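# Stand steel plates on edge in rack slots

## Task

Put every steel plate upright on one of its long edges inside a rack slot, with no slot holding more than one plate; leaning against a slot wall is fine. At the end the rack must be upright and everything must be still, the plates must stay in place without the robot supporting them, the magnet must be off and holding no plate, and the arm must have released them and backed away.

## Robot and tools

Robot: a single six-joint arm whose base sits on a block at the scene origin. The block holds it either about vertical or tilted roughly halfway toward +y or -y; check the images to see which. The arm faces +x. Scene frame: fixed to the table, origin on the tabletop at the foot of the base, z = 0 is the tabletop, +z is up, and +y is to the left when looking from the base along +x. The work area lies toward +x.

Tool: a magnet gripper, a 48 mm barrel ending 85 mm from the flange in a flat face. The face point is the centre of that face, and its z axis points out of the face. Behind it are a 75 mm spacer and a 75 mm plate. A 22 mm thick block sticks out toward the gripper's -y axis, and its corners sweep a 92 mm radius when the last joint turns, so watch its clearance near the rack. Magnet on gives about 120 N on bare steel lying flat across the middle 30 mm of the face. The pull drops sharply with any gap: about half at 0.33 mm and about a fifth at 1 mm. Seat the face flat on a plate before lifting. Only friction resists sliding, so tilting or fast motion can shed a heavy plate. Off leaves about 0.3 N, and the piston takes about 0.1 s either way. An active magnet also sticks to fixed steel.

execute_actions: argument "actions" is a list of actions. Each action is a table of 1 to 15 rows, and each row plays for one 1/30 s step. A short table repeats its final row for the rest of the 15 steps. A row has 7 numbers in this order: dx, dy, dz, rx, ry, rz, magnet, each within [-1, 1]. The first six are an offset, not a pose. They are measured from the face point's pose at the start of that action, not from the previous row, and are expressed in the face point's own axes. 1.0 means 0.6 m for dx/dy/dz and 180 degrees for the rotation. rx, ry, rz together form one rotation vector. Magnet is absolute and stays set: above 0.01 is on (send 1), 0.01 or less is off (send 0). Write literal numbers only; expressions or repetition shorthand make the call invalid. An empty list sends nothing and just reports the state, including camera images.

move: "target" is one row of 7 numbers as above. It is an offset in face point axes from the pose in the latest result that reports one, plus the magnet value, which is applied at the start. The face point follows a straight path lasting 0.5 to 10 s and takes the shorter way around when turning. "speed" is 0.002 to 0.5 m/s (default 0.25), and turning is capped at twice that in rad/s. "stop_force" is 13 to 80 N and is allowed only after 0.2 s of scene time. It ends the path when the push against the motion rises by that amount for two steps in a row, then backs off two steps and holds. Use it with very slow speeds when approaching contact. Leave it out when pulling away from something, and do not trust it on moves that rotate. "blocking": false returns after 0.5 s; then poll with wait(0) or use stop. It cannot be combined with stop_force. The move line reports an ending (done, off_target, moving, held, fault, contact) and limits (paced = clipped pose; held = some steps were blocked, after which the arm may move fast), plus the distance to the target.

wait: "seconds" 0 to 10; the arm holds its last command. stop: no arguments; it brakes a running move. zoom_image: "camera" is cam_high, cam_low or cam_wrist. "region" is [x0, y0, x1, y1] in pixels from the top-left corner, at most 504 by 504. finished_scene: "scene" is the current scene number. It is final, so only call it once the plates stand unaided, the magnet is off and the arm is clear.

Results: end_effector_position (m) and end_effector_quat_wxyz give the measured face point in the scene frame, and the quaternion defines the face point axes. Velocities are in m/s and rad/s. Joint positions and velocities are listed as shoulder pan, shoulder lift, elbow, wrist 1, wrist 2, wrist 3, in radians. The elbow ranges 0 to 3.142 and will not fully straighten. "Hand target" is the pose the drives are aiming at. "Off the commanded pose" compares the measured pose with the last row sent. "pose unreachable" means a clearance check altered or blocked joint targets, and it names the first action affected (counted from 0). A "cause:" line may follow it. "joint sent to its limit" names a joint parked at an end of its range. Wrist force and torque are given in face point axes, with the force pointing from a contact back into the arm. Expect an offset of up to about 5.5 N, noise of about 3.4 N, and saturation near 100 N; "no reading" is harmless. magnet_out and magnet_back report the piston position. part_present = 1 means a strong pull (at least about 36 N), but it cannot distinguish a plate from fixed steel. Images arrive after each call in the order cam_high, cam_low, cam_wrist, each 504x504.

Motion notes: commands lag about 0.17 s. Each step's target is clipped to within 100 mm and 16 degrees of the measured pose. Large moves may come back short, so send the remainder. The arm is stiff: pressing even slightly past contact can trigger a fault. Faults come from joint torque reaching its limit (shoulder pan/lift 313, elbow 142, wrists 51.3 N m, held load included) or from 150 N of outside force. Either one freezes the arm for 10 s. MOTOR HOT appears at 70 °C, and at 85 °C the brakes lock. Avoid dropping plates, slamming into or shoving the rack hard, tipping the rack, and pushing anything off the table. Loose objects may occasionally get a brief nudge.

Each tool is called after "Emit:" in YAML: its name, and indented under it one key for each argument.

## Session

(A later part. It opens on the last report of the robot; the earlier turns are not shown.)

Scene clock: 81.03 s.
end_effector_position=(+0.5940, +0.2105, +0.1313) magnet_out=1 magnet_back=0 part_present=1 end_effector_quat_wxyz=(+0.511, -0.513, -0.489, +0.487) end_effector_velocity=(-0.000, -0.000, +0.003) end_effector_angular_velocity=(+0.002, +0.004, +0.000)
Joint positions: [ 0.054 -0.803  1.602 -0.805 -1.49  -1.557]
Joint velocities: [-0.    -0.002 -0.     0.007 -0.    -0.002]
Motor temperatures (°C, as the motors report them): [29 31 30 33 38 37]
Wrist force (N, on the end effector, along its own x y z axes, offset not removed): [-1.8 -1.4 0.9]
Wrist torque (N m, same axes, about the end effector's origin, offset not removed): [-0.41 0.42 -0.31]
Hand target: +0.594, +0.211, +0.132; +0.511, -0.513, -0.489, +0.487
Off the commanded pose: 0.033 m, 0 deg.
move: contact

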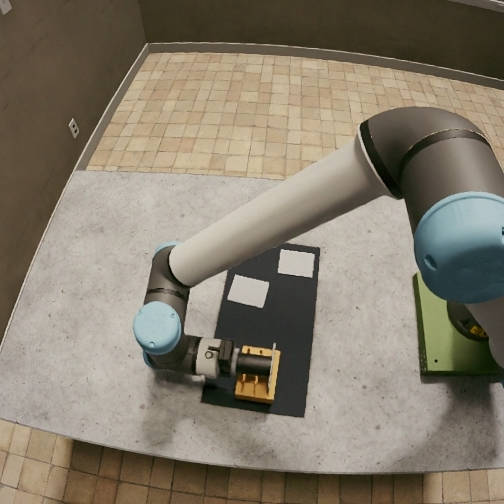

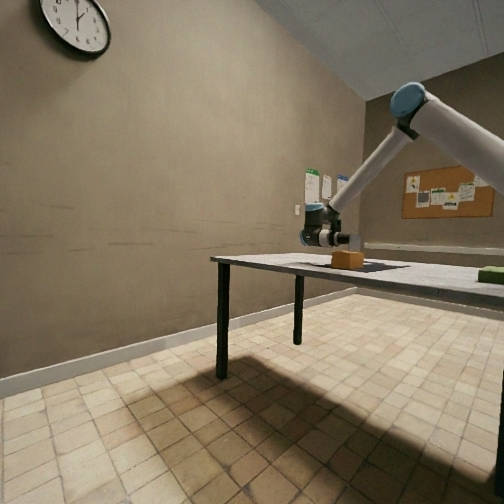

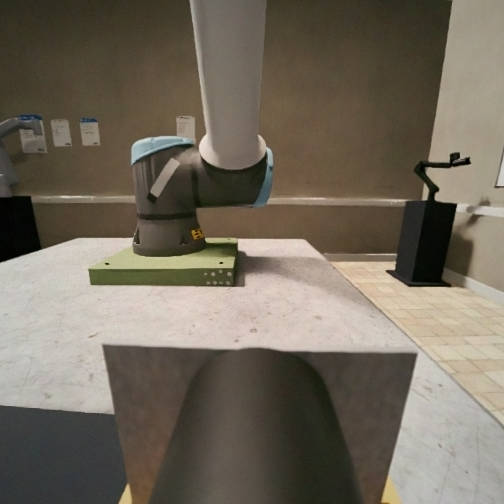

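Emit:
execute_actions:
  actions:
    - [[0,-0.003,0,0,0.006,0,1]]

Emit:
move:
  target: [0,0.06,0,0,0,0,1]
  speed: 0.01
  stop_force: 15

Scene clock: 83.10 s.
end_effector_position=(+0.5940, +0.2105, +0.1331) magnet_out=1 magnet_back=0 part_present=1 end_effector_quat_wxyz=(+0.516, -0.517, -0.484, +0.482) end_effector_velocity=(-0.000, -0.000, +0.000) end_effector_angular_velocity=(-0.000, +0.000, -0.002)
Joint positions: [ 0.049 -0.806  1.605 -0.804 -1.476 -1.557]
Joint velocities: [-0.001 -0.001  0.001 -0.     0.002  0.   ]
Motor temperatures (°C, as the motors report them): [29 31 30 33 38 37]
Wrist force (N, on the end effector, along its own x y z axes, offset not removed): [0.9 0.3 2.4]
Wrist torque (N m, same axes, about the end effector's origin, offset not removed): [-0.18 0.07 -0.21]
Hand target: +0.594, +0.211, +0.133; +0.516, -0.517, -0.484, +0.482
Off the commanded pose: 0.000 m, 0 deg.

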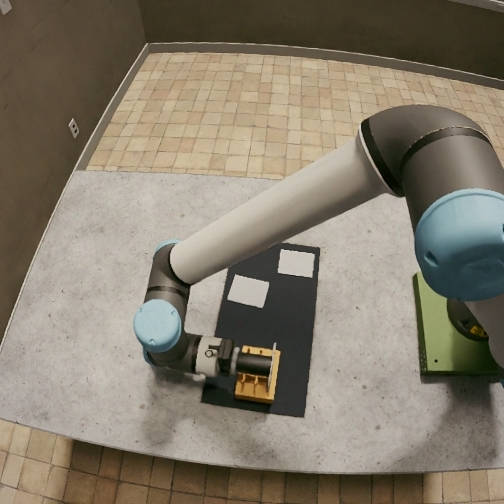

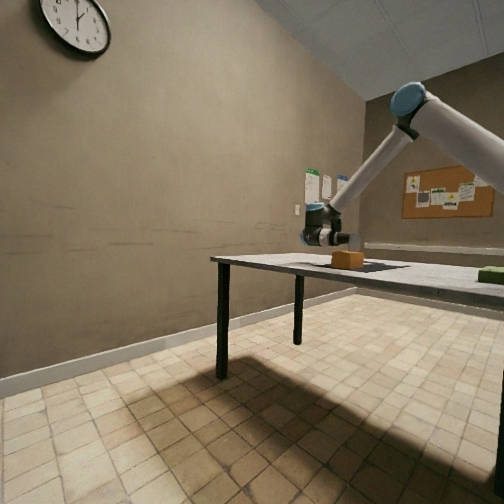

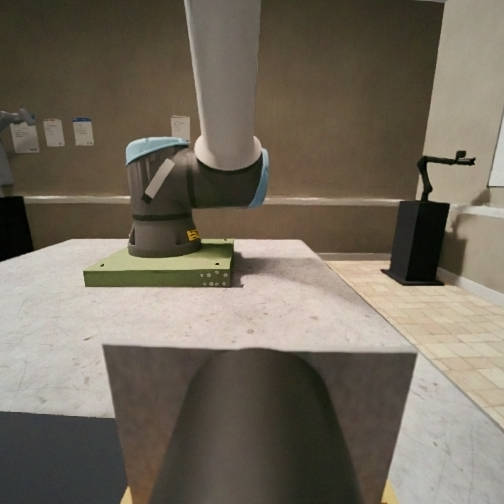

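Scene clock: 83.73 s.
end_effector_position=(+0.5940, +0.2106, +0.1304) magnet_out=1 magnet_back=0 part_present=1 end_effector_quat_wxyz=(+0.516, -0.517, -0.484, +0.482) end_effector_velocity=(-0.001, +0.000, +0.003) end_effector_angular_velocity=(+0.000, +0.004, -0.000)
Joint positions: [ 0.049 -0.803  1.605 -0.808 -1.476 -1.557]
Joint velocities: [ 0.    -0.003  0.     0.007  0.    -0.   ]
Motor temperatures (°C, as the motors report them): [29 31 30 33 38 37]
Wrist force (N, on the end effector, along its own x y z axes, offset not removed): [3.9 4.1 -5.9]
Wrist torque (N m, same axes, about the end effector's origin, offset not removed): [0.35 0.11 -0.23]
Hand target: +0.594, +0.211, +0.131; +0.516, -0.517, -0.484, +0.482
Off the commanded pose: 0.033 m, 0 deg.
move: contact

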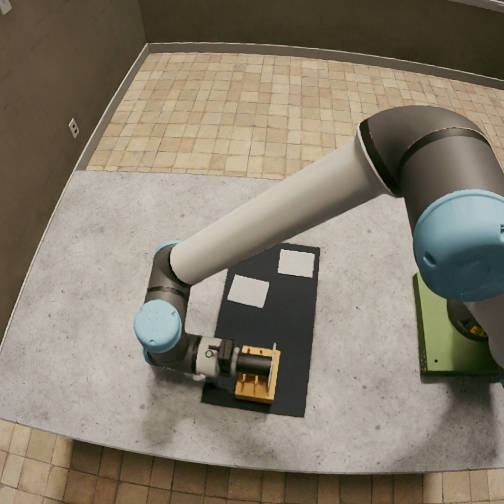

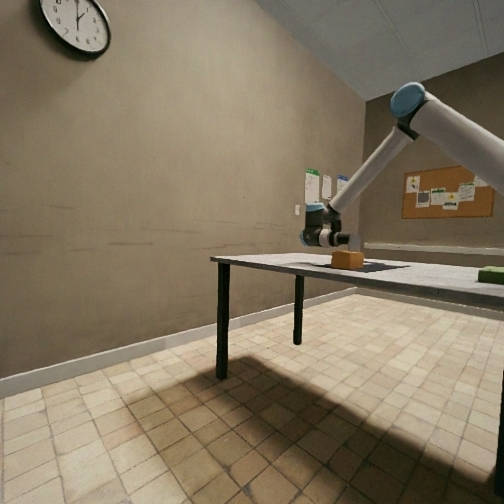

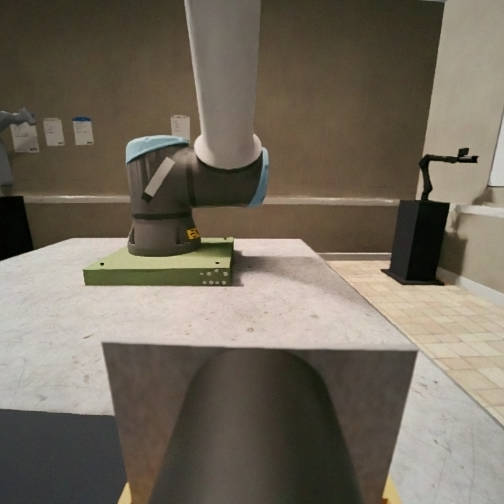

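Emit:
execute_actions:
  actions:
    - [[-0.004,-0.006,0,0,0,0.03,1]]

Emit:
move:
  target: [0,0.06,0,0,0,0,1]
  speed: 0.01
  stop_force: 15

Scene clock: 85.77 s.
end_effector_position=(+0.5939, +0.2082, +0.1340) magnet_out=1 magnet_back=0 part_present=1 end_effector_quat_wxyz=(-0.493, +0.539, +0.460, -0.505) end_effector_velocity=(-0.001, -0.000, +0.000) end_effector_angular_velocity=(-0.016, +0.002, +0.002)
Joint positions: [ 0.047 -0.808  1.606 -0.804 -1.479 -1.465]
Joint velocities: [ 0.    -0.     0.001  0.    -0.002  0.016]
Motor temperatures (°C, as the motors report them): [29 31 30 33 38 37]
Wrist force (N, on the end effector, along its own x y z axes, offset not removed): [2.5 -2.5 -0.8]
Wrist torque (N m, same axes, about the end effector's origin, offset not removed): [0.34 0.08 -0.55]
Hand target: +0.594, +0.208, +0.134; -0.492, +0.540, +0.459, -0.506
Off the commanded pose: 0.000 m, 0 deg.

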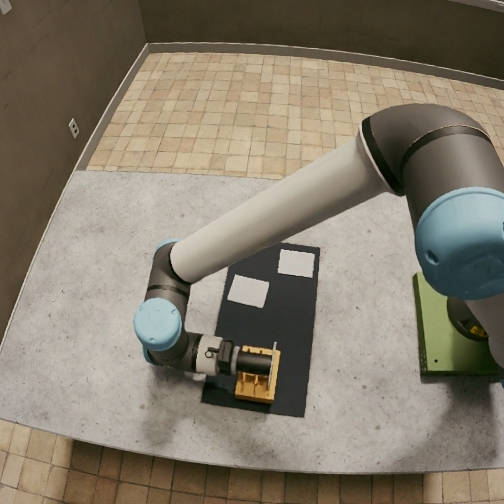

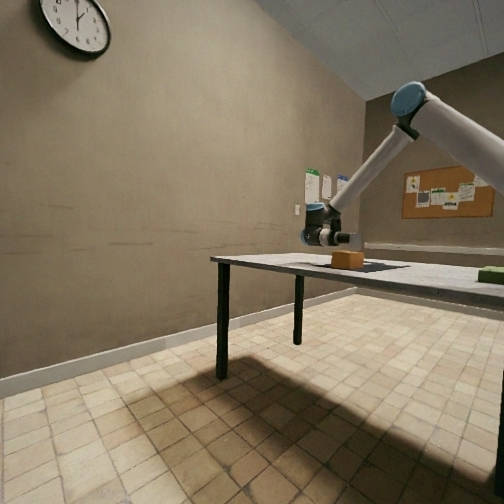

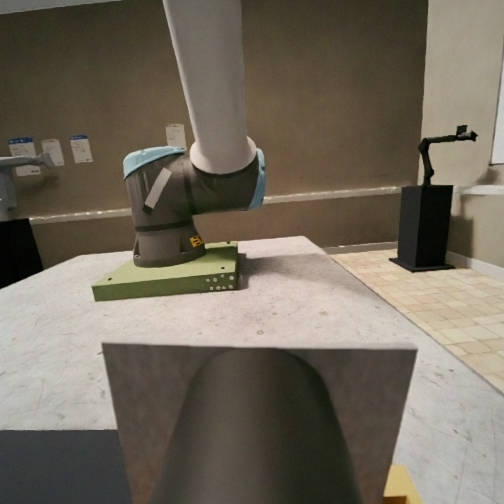

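Scene clock: 87.00 s.
end_effector_position=(+0.5939, +0.2074, +0.1253) magnet_out=1 magnet_back=0 part_present=1 end_effector_quat_wxyz=(-0.493, +0.539, +0.460, -0.505) end_effector_velocity=(-0.001, +0.000, +0.003) end_effector_angular_velocity=(-0.000, +0.005, -0.002)
Joint positions: [ 0.045 -0.798  1.608 -0.816 -1.48  -1.465]
Joint velocities: [-0.    -0.003  0.     0.008  0.002 -0.   ]
Motor temperatures (°C, as the motors report them): [29 31 30 33 38 37]
Wrist force (N, on the end effector, along its own x y z axes, offset not removed): [3.0 9.0 -0.1]
Wrist torque (N m, same axes, about the end effector's origin, offset not removed): [0.63 -0.21 -0.02]
Hand target: +0.594, +0.207, +0.126; -0.493, +0.539, +0.460, -0.505
Off the commanded pose: 0.027 m, 0 deg.
move: contact

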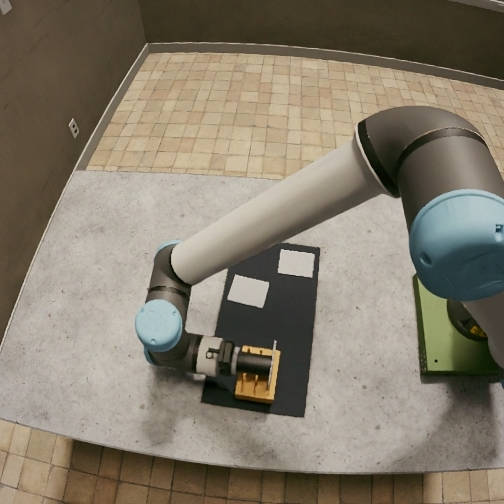

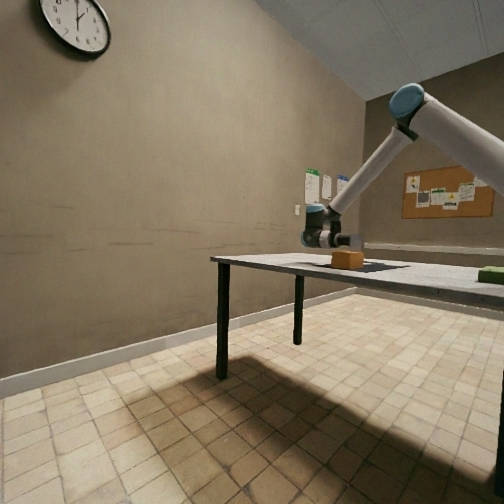

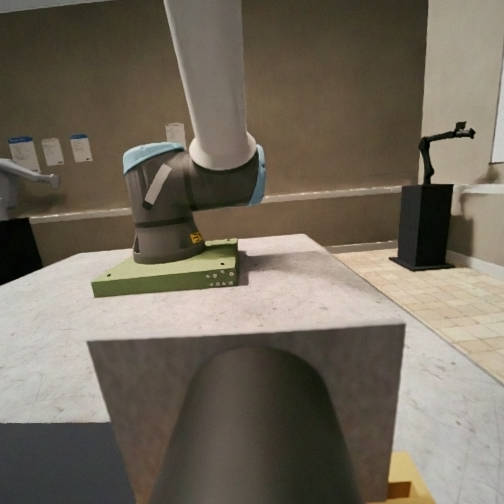

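Emit:
execute_actions:
  actions:
    - [[0,-0.006,0,0,0,0,1]]

Emit:
zoom_image:
  camera: "cam_high"
  region: [235,335,295,405]

Scene clock: 89.37 s.
end_effector_position=(+0.5939, +0.2077, +0.1288) magnet_out=1 magnet_back=0 part_present=1 end_effector_quat_wxyz=(-0.493, +0.539, +0.460, -0.505) end_effector_velocity=(-0.000, +0.000, +0.000) end_effector_angular_velocity=(+0.001, +0.000, +0.002)
Joint positions: [ 0.046 -0.802  1.607 -0.811 -1.48  -1.465]
Joint velocities: [ 0.    -0.     0.     0.    -0.001 -0.001]
Motor temperatures (°C, as the motors report them): [29 31 30 33 38 37]
Wrist force (N, on the end effector, along its own x y z axes, offset not removed): [1.2 2.3 -2.0]
Wrist torque (N m, same axes, about the end effector's origin, offset not removed): [0.03 0.03 -0.26]
Hand target: +0.594, +0.208, +0.129; -0.493, +0.539, +0.460, -0.505
Off the commanded pose: 0.000 m, 0 deg.

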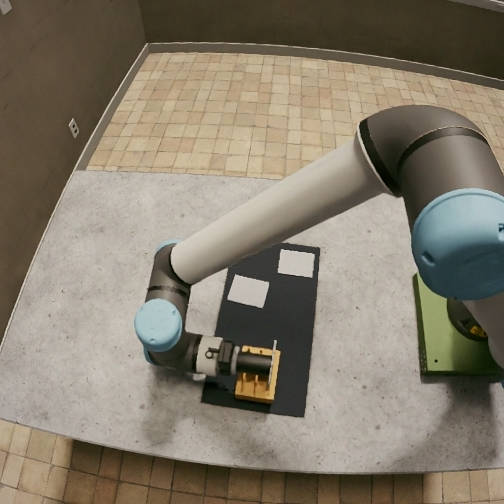

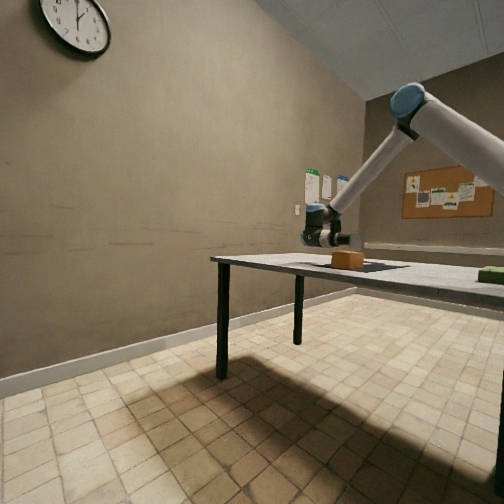

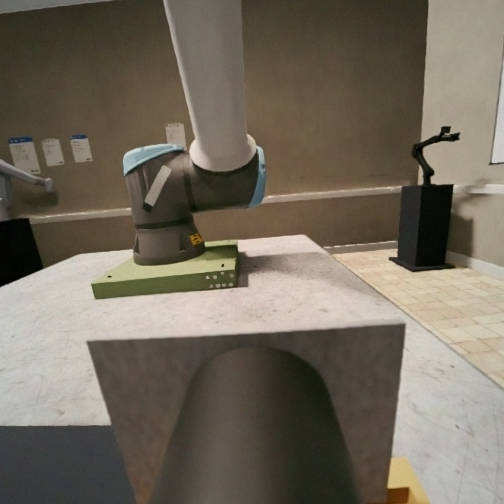

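Region (235, 335, 295, 405) of cam_high's 504x504 image, scaled by 7.200, with more detail than that image has; it fills the left 432 columns of this view, and the rest is white.

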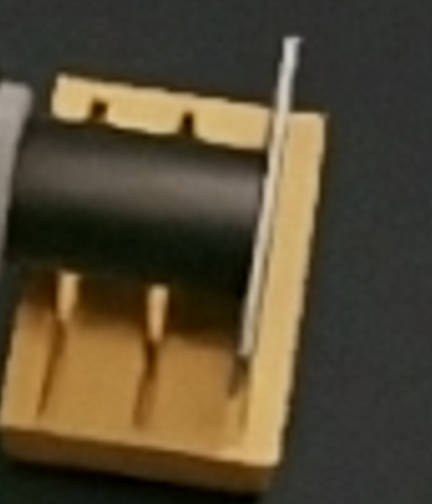

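Emit:
execute_actions:
  actions:
    - [[0.015,0,0.0015,0,0,0,1]]

Emit:
move:
  target: [0,0.05,0,0,0,0,1]
  speed: 0.01
  stop_force: 15

Scene clock: 91.17 s.
end_effector_position=(+0.5936, +0.2166, +0.1281) magnet_out=1 magnet_back=0 part_present=1 end_effector_quat_wxyz=(-0.493, +0.539, +0.460, -0.505) end_effector_velocity=(-0.000, +0.001, -0.001) end_effector_angular_velocity=(-0.001, +0.001, +0.000)
Joint positions: [ 0.057 -0.799  1.603 -0.81  -1.469 -1.465]
Joint velocities: [0.001 0.001 0.    0.    0.001 0.001]
Motor temperatures (°C, as the motors report them): [29 31 30 33 38 37]
Wrist force (N, on the end effector, along its own x y z axes, offset not removed): [7.4 4.9 -1.5]
Wrist torque (N m, same axes, about the end effector's origin, offset not removed): [0.24 -0.61 -0.33]
Hand target: +0.594, +0.217, +0.128; -0.493, +0.539, +0.460, -0.505
Off the commanded pose: 0.000 m, 0 deg.

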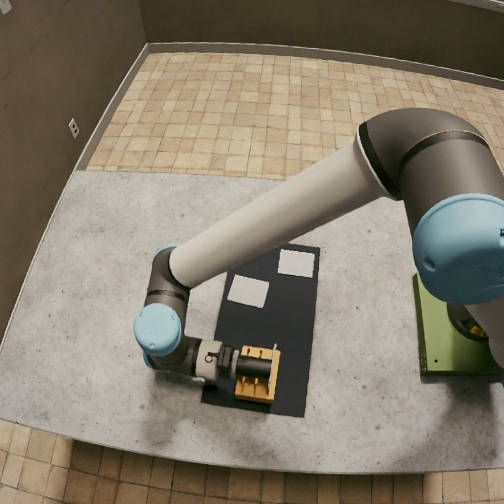

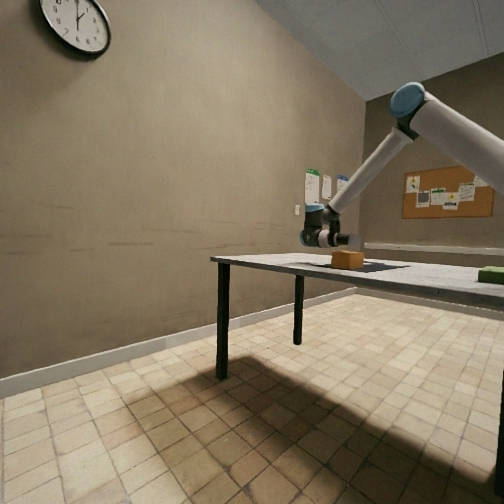

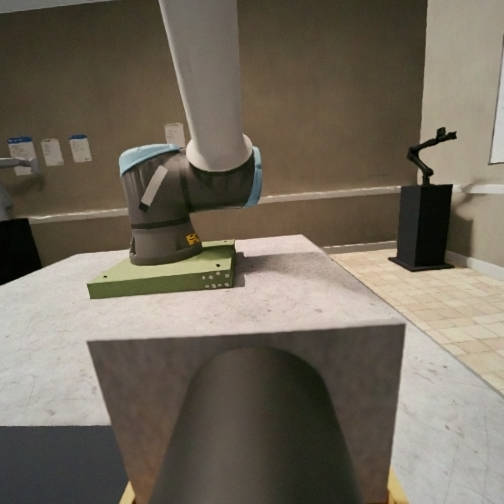

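Scene clock: 94.13 s.
end_effector_position=(+0.5936, +0.2142, +0.1024) magnet_out=1 magnet_back=0 part_present=1 end_effector_quat_wxyz=(-0.493, +0.539, +0.460, -0.505) end_effector_velocity=(-0.000, -0.000, +0.003) end_effector_angular_velocity=(-0.001, +0.001, +0.001)
Joint positions: [ 0.053 -0.769  1.606 -0.843 -1.472 -1.465]
Joint velocities: [ 0.    -0.003  0.     0.004 -0.001  0.001]
Motor temperatures (°C, as the motors report them): [29 31 30 33 38 37]
Wrist force (N, on the end effector, along its own x y z axes, offset not removed): [3.6 -1.2 2.3]
Wrist torque (N m, same axes, about the end effector's origin, offset not removed): [0.38 -0.25 -0.31]
Hand target: +0.594, +0.214, +0.103; -0.493, +0.539, +0.460, -0.505
Off the commanded pose: 0.004 m, 0 deg.
move: contact

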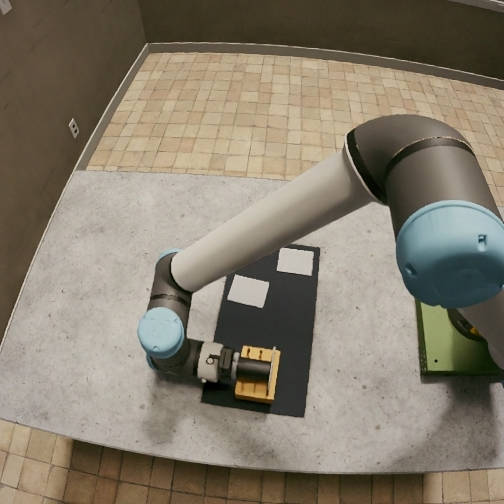

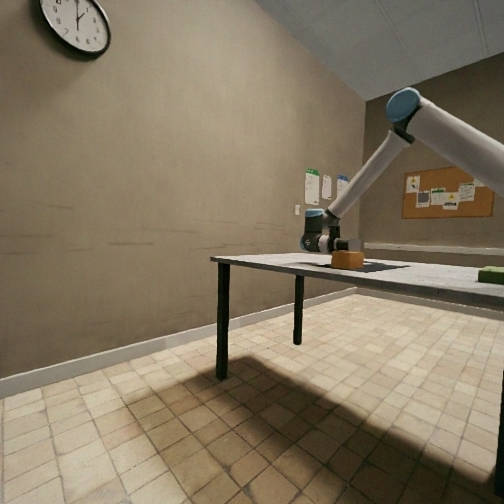

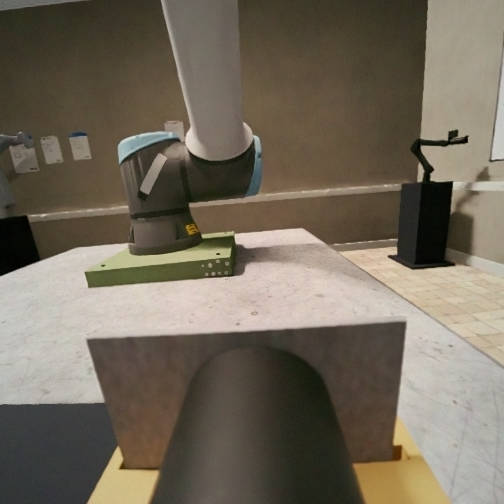

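In! Release, rise.

Emit:
execute_actions:
  actions:
    - [[0,0,0,0,0,0,0]]
    - [[0,0,-0.01,0,0,0,0]]
    - [[0,-0.12,0,0,0,0,0]]
    - [[0,-0.12,0,0,0,-0.03,0]]

Scene clock: 97.57 s.
end_effector_position=(+0.5997, +0.2267, +0.2429) magnet_out=0 magnet_back=1 part_present=0 end_effector_quat_wxyz=(+0.515, -0.518, -0.484, +0.481) end_effector_velocity=(+0.000, +0.001, +0.013) end_effector_angular_velocity=(+0.018, +0.002, -0.000)
Joint positions: [ 0.07  -0.913  1.554 -0.649 -1.455 -1.557]
Joint velocities: [ 0.001 -0.011 -0.007  0.021  0.001 -0.019]
Motor temperatures (°C, as the motors report them): [29 31 30 33 38 37]
Wrist force (N, on the end effector, along its own x y z axes, offset not removed): [1.4 -0.5 3.1]
Wrist torque (N m, same axes, about the end effector's origin, offset not removed): [-0.04 -0.04 -0.03]
Hand target: +0.600, +0.227, +0.244; +0.516, -0.517, -0.485, +0.481
Off the commanded pose: 0.001 m, 0 deg.

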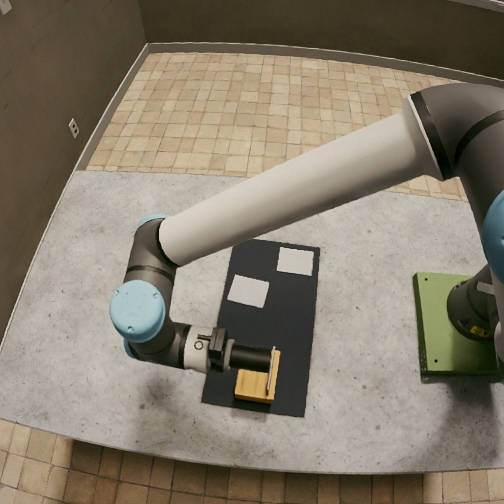

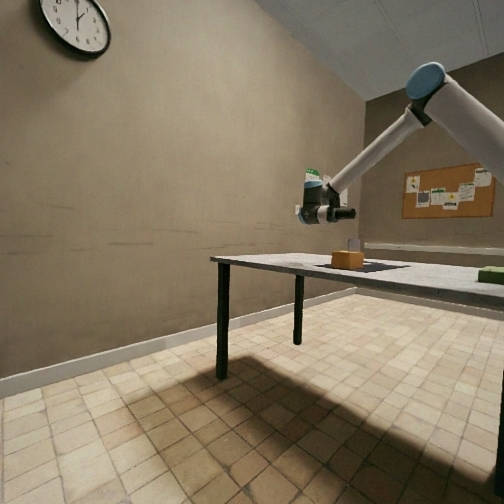

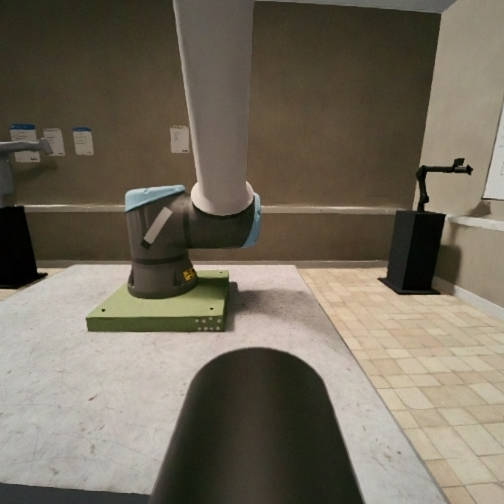

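Emit:
move:
  target: [-0.36,0.305,-0.083,-0.385,0.385,0.385,0]
  speed: 0.15

Scene clock: 107.30 s.
end_effector_position=(+0.6356, +0.0085, +0.0601) magnet_out=0 magnet_back=1 part_present=0 end_effector_quat_wxyz=(-0.001, +0.999, -0.034, +0.002) end_effector_velocity=(+0.001, -0.000, -0.001) end_effector_angular_velocity=(-0.007, -0.008, -0.005)
Joint positions: [-0.238 -1.198  2.283 -2.664 -1.58  -0.192]
Joint velocities: [ 0.002  0.003  0.002 -0.014 -0.005  0.006]
Motor temperatures (°C, as the motors report them): [29 31 30 33 38 37]
Wrist force (N, on the end effector, along its own x y z axes, offset not removed): [0.4 -2.1 -2.9]
Wrist torque (N m, same axes, about the end effector's origin, offset not removed): [-0.22 0.10 -0.16]
Hand target: +0.636, +0.008, +0.060; -0.001, +0.999, -0.034, +0.003
Off the commanded pose: 0.001 m, 0 deg.
move: done

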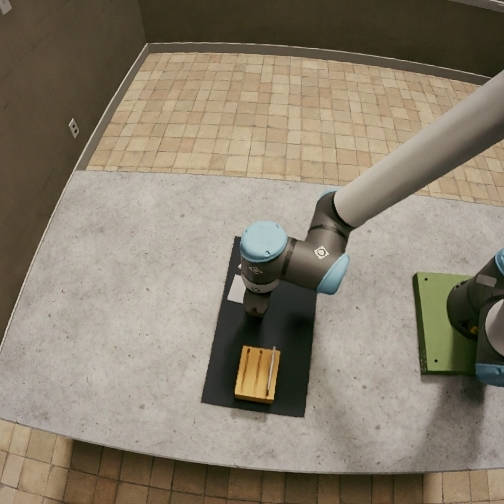

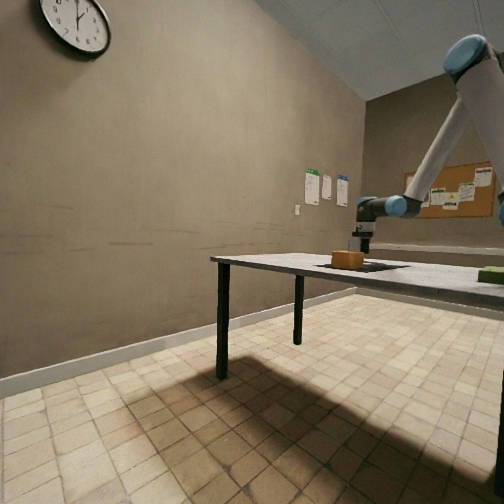

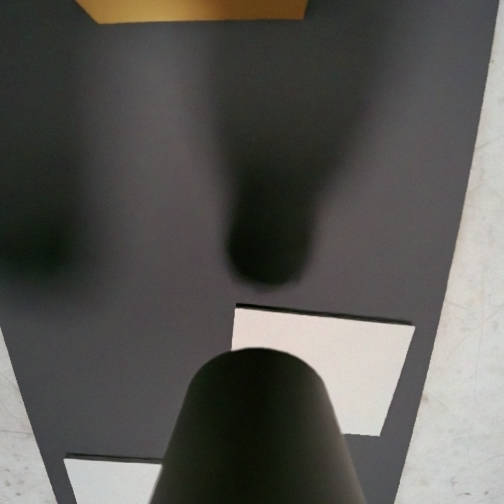

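Emit:
move:
  target: [0.05,0.025,0.087,0,0,0,1]
  speed: 0.03

Scene clock: 113.13 s.
end_effector_position=(+0.6646, -0.0083, +0.0082) magnet_out=1 magnet_back=0 part_present=1 end_effector_quat_wxyz=(-0.001, +0.999, -0.034, +0.002) end_effector_velocity=(+0.001, -0.001, -0.002) end_effector_angular_velocity=(+0.000, +0.001, -0.001)
Joint positions: [-0.253 -1.072  2.234 -2.741 -1.58  -0.207]
Joint velocities: [-0.001  0.004 -0.001 -0.002  0.     0.   ]
Motor temperatures (°C, as the motors report them): [29 31 30 33 38 37]
Wrist force (N, on the end effector, along its own x y z axes, offset not removed): [-2.7 2.2 -1.5]
Wrist torque (N m, same axes, about the end effector's origin, offset not removed): [0.25 0.58 0.03]
Hand target: +0.665, -0.008, +0.008; -0.001, +0.999, -0.034, +0.002
Off the commanded pose: 0.000 m, 0 deg.
move: done

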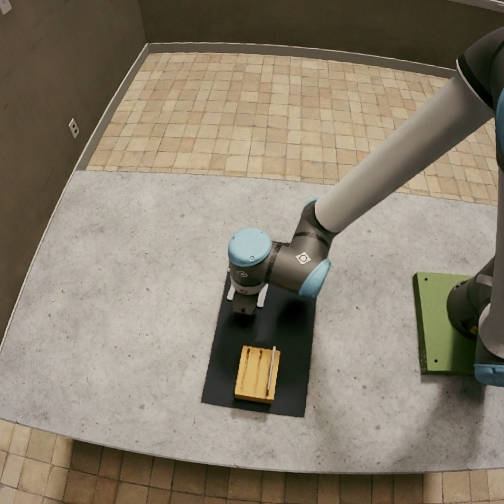

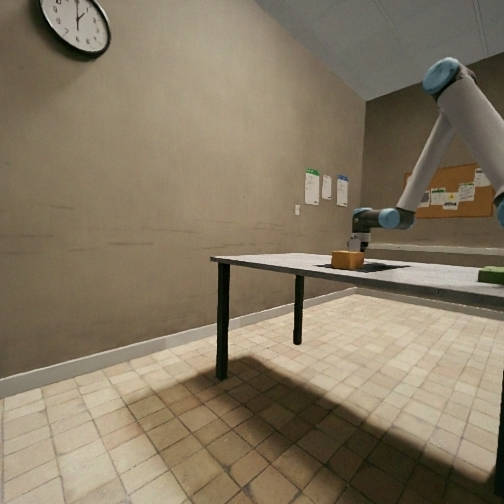

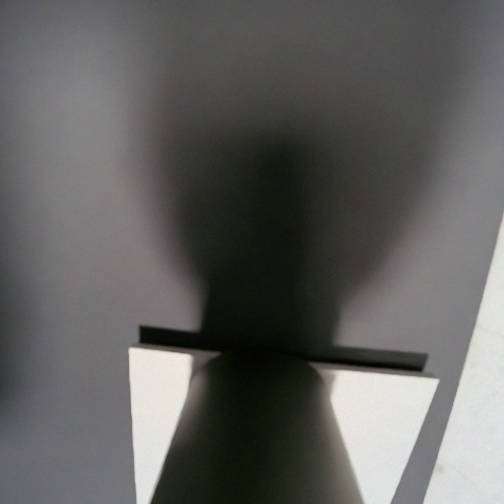

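Held. Target slot 2: (0.612,0.215,0.25).

Emit:
move:
  target: [-0.088,-0.372,-0.403,0.385,-0.385,-0.385,1]
  speed: 0.15

Emit:
move:
  target: [0,0.15,0,0,0,0,1]
  speed: 0.05

Emit:
zoom_image:
  camera: "cam_high"
  region: [235,335,295,405]

Scene clock: 123.20 s.
end_effector_position=(+0.6260, +0.2170, +0.2499) magnet_out=1 magnet_back=0 part_present=1 end_effector_quat_wxyz=(+0.516, -0.518, -0.484, +0.481) end_effector_velocity=(-0.000, +0.002, +0.001) end_effector_angular_velocity=(+0.006, +0.006, +0.009)
Joint positions: [ 0.058 -0.888  1.494 -0.613 -1.468 -1.557]
Joint velocities: [ 0.004  0.002 -0.003  0.008 -0.004 -0.006]
Motor temperatures (°C, as the motors report them): [29 31 30 33 38 37]
Wrist force (N, on the end effector, along its own x y z axes, offset not removed): [-0.4 6.5 2.3]
Wrist torque (N m, same axes, about the end effector's origin, offset not removed): [0.63 0.31 -0.12]
Hand target: +0.626, +0.217, +0.250; +0.516, -0.517, -0.485, +0.482
Off the commanded pose: 0.001 m, 0 deg.
move: done

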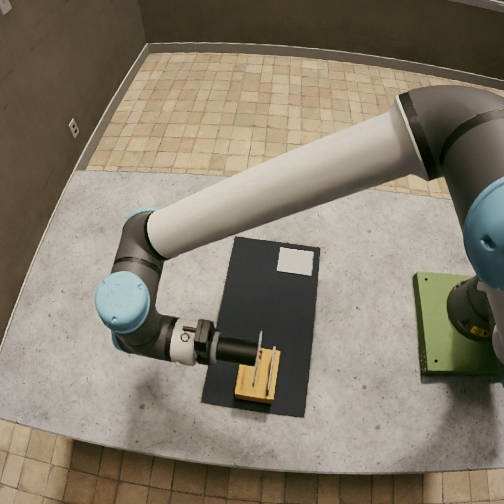

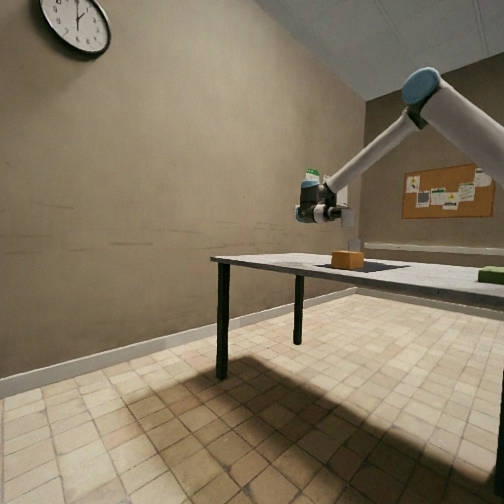

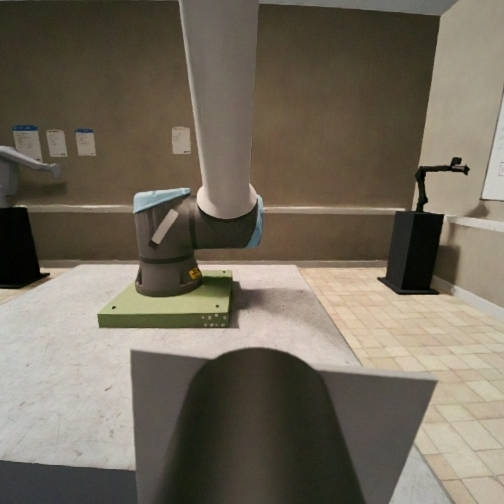

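Scene clock: 125.40 s.
end_effector_position=(+0.6264, +0.2172, +0.1602) magnet_out=1 magnet_back=0 part_present=1 end_effector_quat_wxyz=(+0.516, -0.518, -0.484, +0.481) end_effector_velocity=(+0.000, +0.000, -0.002) end_effector_angular_velocity=(+0.000, -0.001, -0.000)
Joint positions: [ 0.056 -0.797  1.521 -0.73  -1.469 -1.557]
Joint velocities: [-0.     0.002  0.    -0.003  0.    -0.   ]
Motor temperatures (°C, as the motors report them): [29 31 30 33 38 37]
Wrist force (N, on the end effector, along its own x y z axes, offset not removed): [4.5 5.0 4.0]
Wrist torque (N m, same axes, about the end effector's origin, offset not removed): [0.26 -0.14 0.14]
Hand target: +0.626, +0.217, +0.160; +0.516, -0.518, -0.484, +0.481
Off the commanded pose: 0.000 m, 0 deg.
move: done

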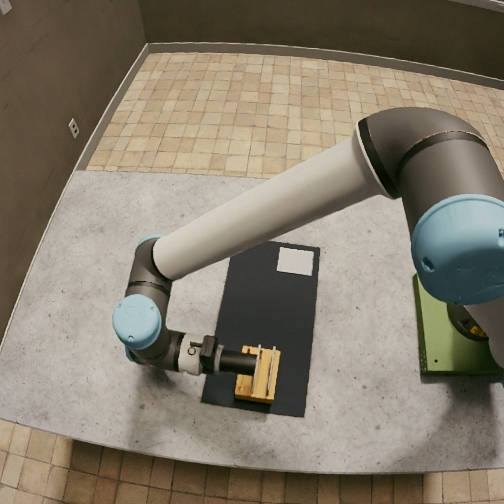

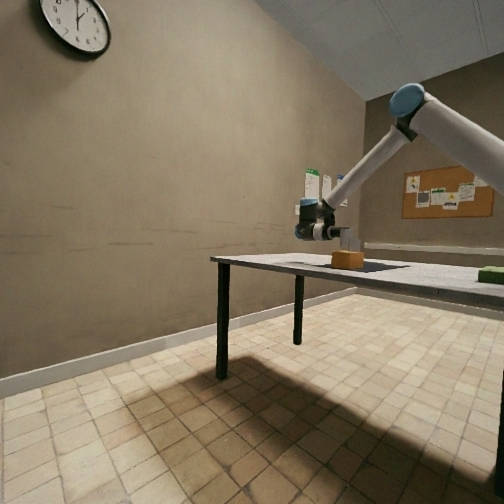

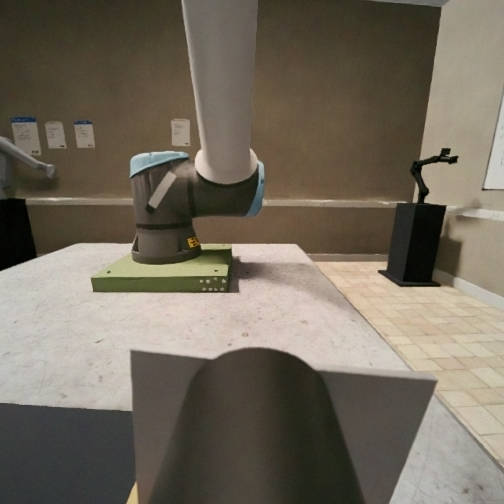

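Region (235, 335, 295, 405) of cam_high's 504x504 image, scaled by 7.200, with more detail than that image has; it fills the left 432 columns of this view, and the rest is white.

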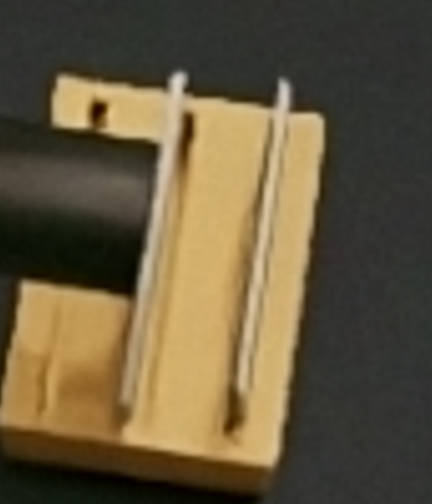

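Emit:
execute_actions:
  actions:
    - [[0,0,0.005,0,0,0,1]]

Emit:
move:
  target: [0,0.09,0,0,0,0,1]
  speed: 0.01
  stop_force: 15

Scene clock: 127.53 s.
end_effector_position=(+0.6235, +0.2173, +0.1601) magnet_out=1 magnet_back=0 part_present=1 end_effector_quat_wxyz=(+0.516, -0.518, -0.484, +0.481) end_effector_velocity=(-0.000, -0.000, +0.001) end_effector_angular_velocity=(-0.000, -0.000, +0.001)
Joint positions: [ 0.057 -0.801  1.528 -0.734 -1.469 -1.557]
Joint velocities: [ 0.    -0.001  0.001 -0.    -0.001  0.   ]
Motor temperatures (°C, as the motors report them): [29 31 30 33 38 37]
Wrist force (N, on the end effector, along its own x y z axes, offset not removed): [2.0 -0.6 -2.0]
Wrist torque (N m, same axes, about the end effector's origin, offset not removed): [-0.15 -0.29 -0.12]
Hand target: +0.623, +0.217, +0.160; +0.516, -0.518, -0.484, +0.481
Off the commanded pose: 0.000 m, 0 deg.

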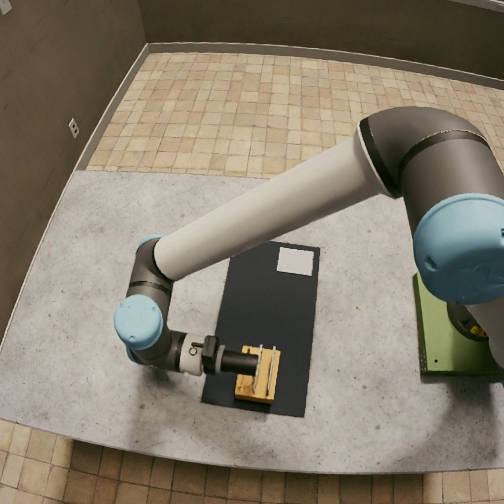

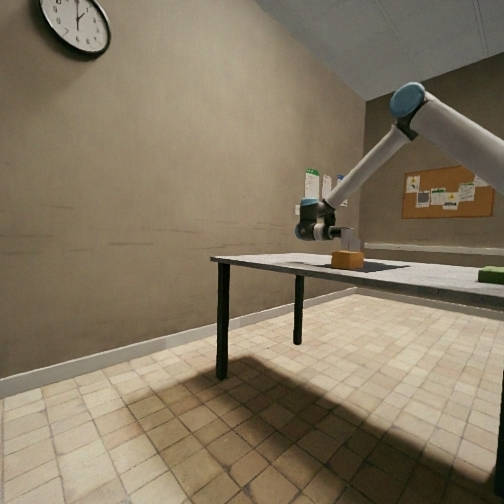

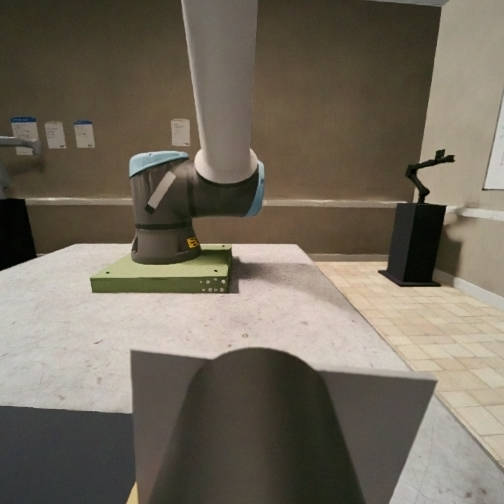

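Scene clock: 129.90 s.
end_effector_position=(+0.6236, +0.2173, +0.1402) magnet_out=1 magnet_back=0 part_present=1 end_effector_quat_wxyz=(+0.516, -0.518, -0.484, +0.481) end_effector_velocity=(-0.000, +0.000, +0.004) end_effector_angular_velocity=(-0.000, +0.004, -0.001)
Joint positions: [ 0.056 -0.778  1.53  -0.759 -1.469 -1.557]
Joint velocities: [ 0.    -0.003 -0.001  0.008  0.001  0.   ]
Motor temperatures (°C, as the motors report them): [29 31 30 33 38 37]
Wrist force (N, on the end effector, along its own x y z axes, offset not removed): [-0.7 3.8 -0.6]
Wrist torque (N m, same axes, about the end effector's origin, offset not removed): [0.20 0.22 0.03]
Hand target: +0.624, +0.217, +0.141; +0.516, -0.517, -0.484, +0.481
Off the commanded pose: 0.034 m, 0 deg.
move: contact

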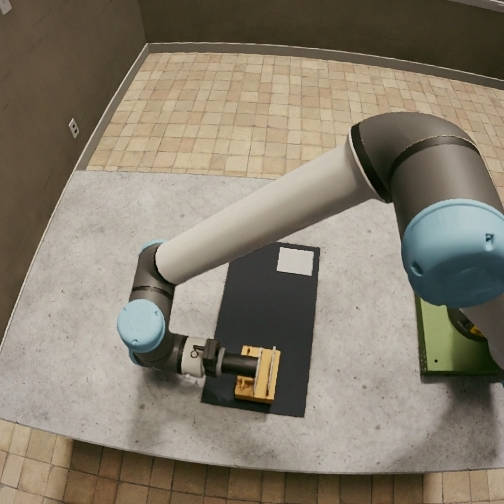

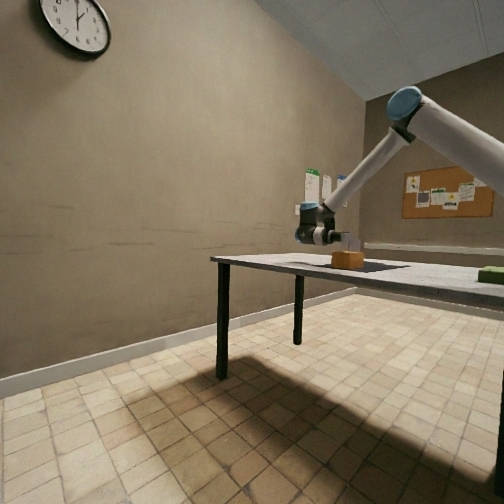

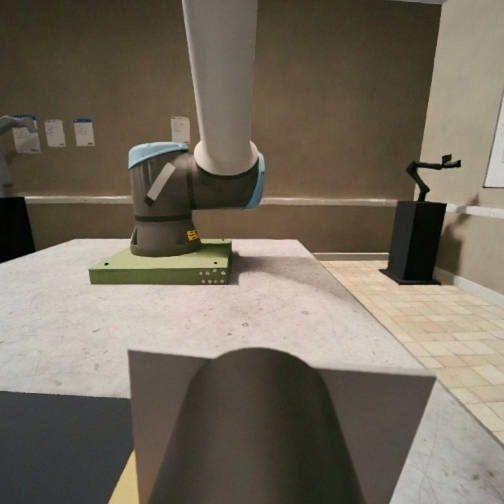

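Emit:
zoom_image:
  camera: "cam_high"
  region: [235,335,295,405]

Region (235, 335, 295, 405) of cam_high's 504x504 image, scaled by 7.200, with more detail than that image has; it fills the left 432 columns of this view, and the rest is white.

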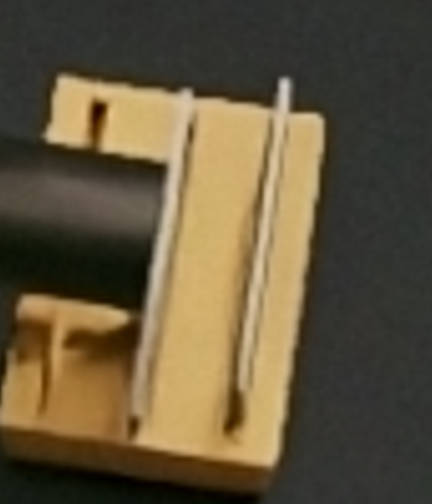

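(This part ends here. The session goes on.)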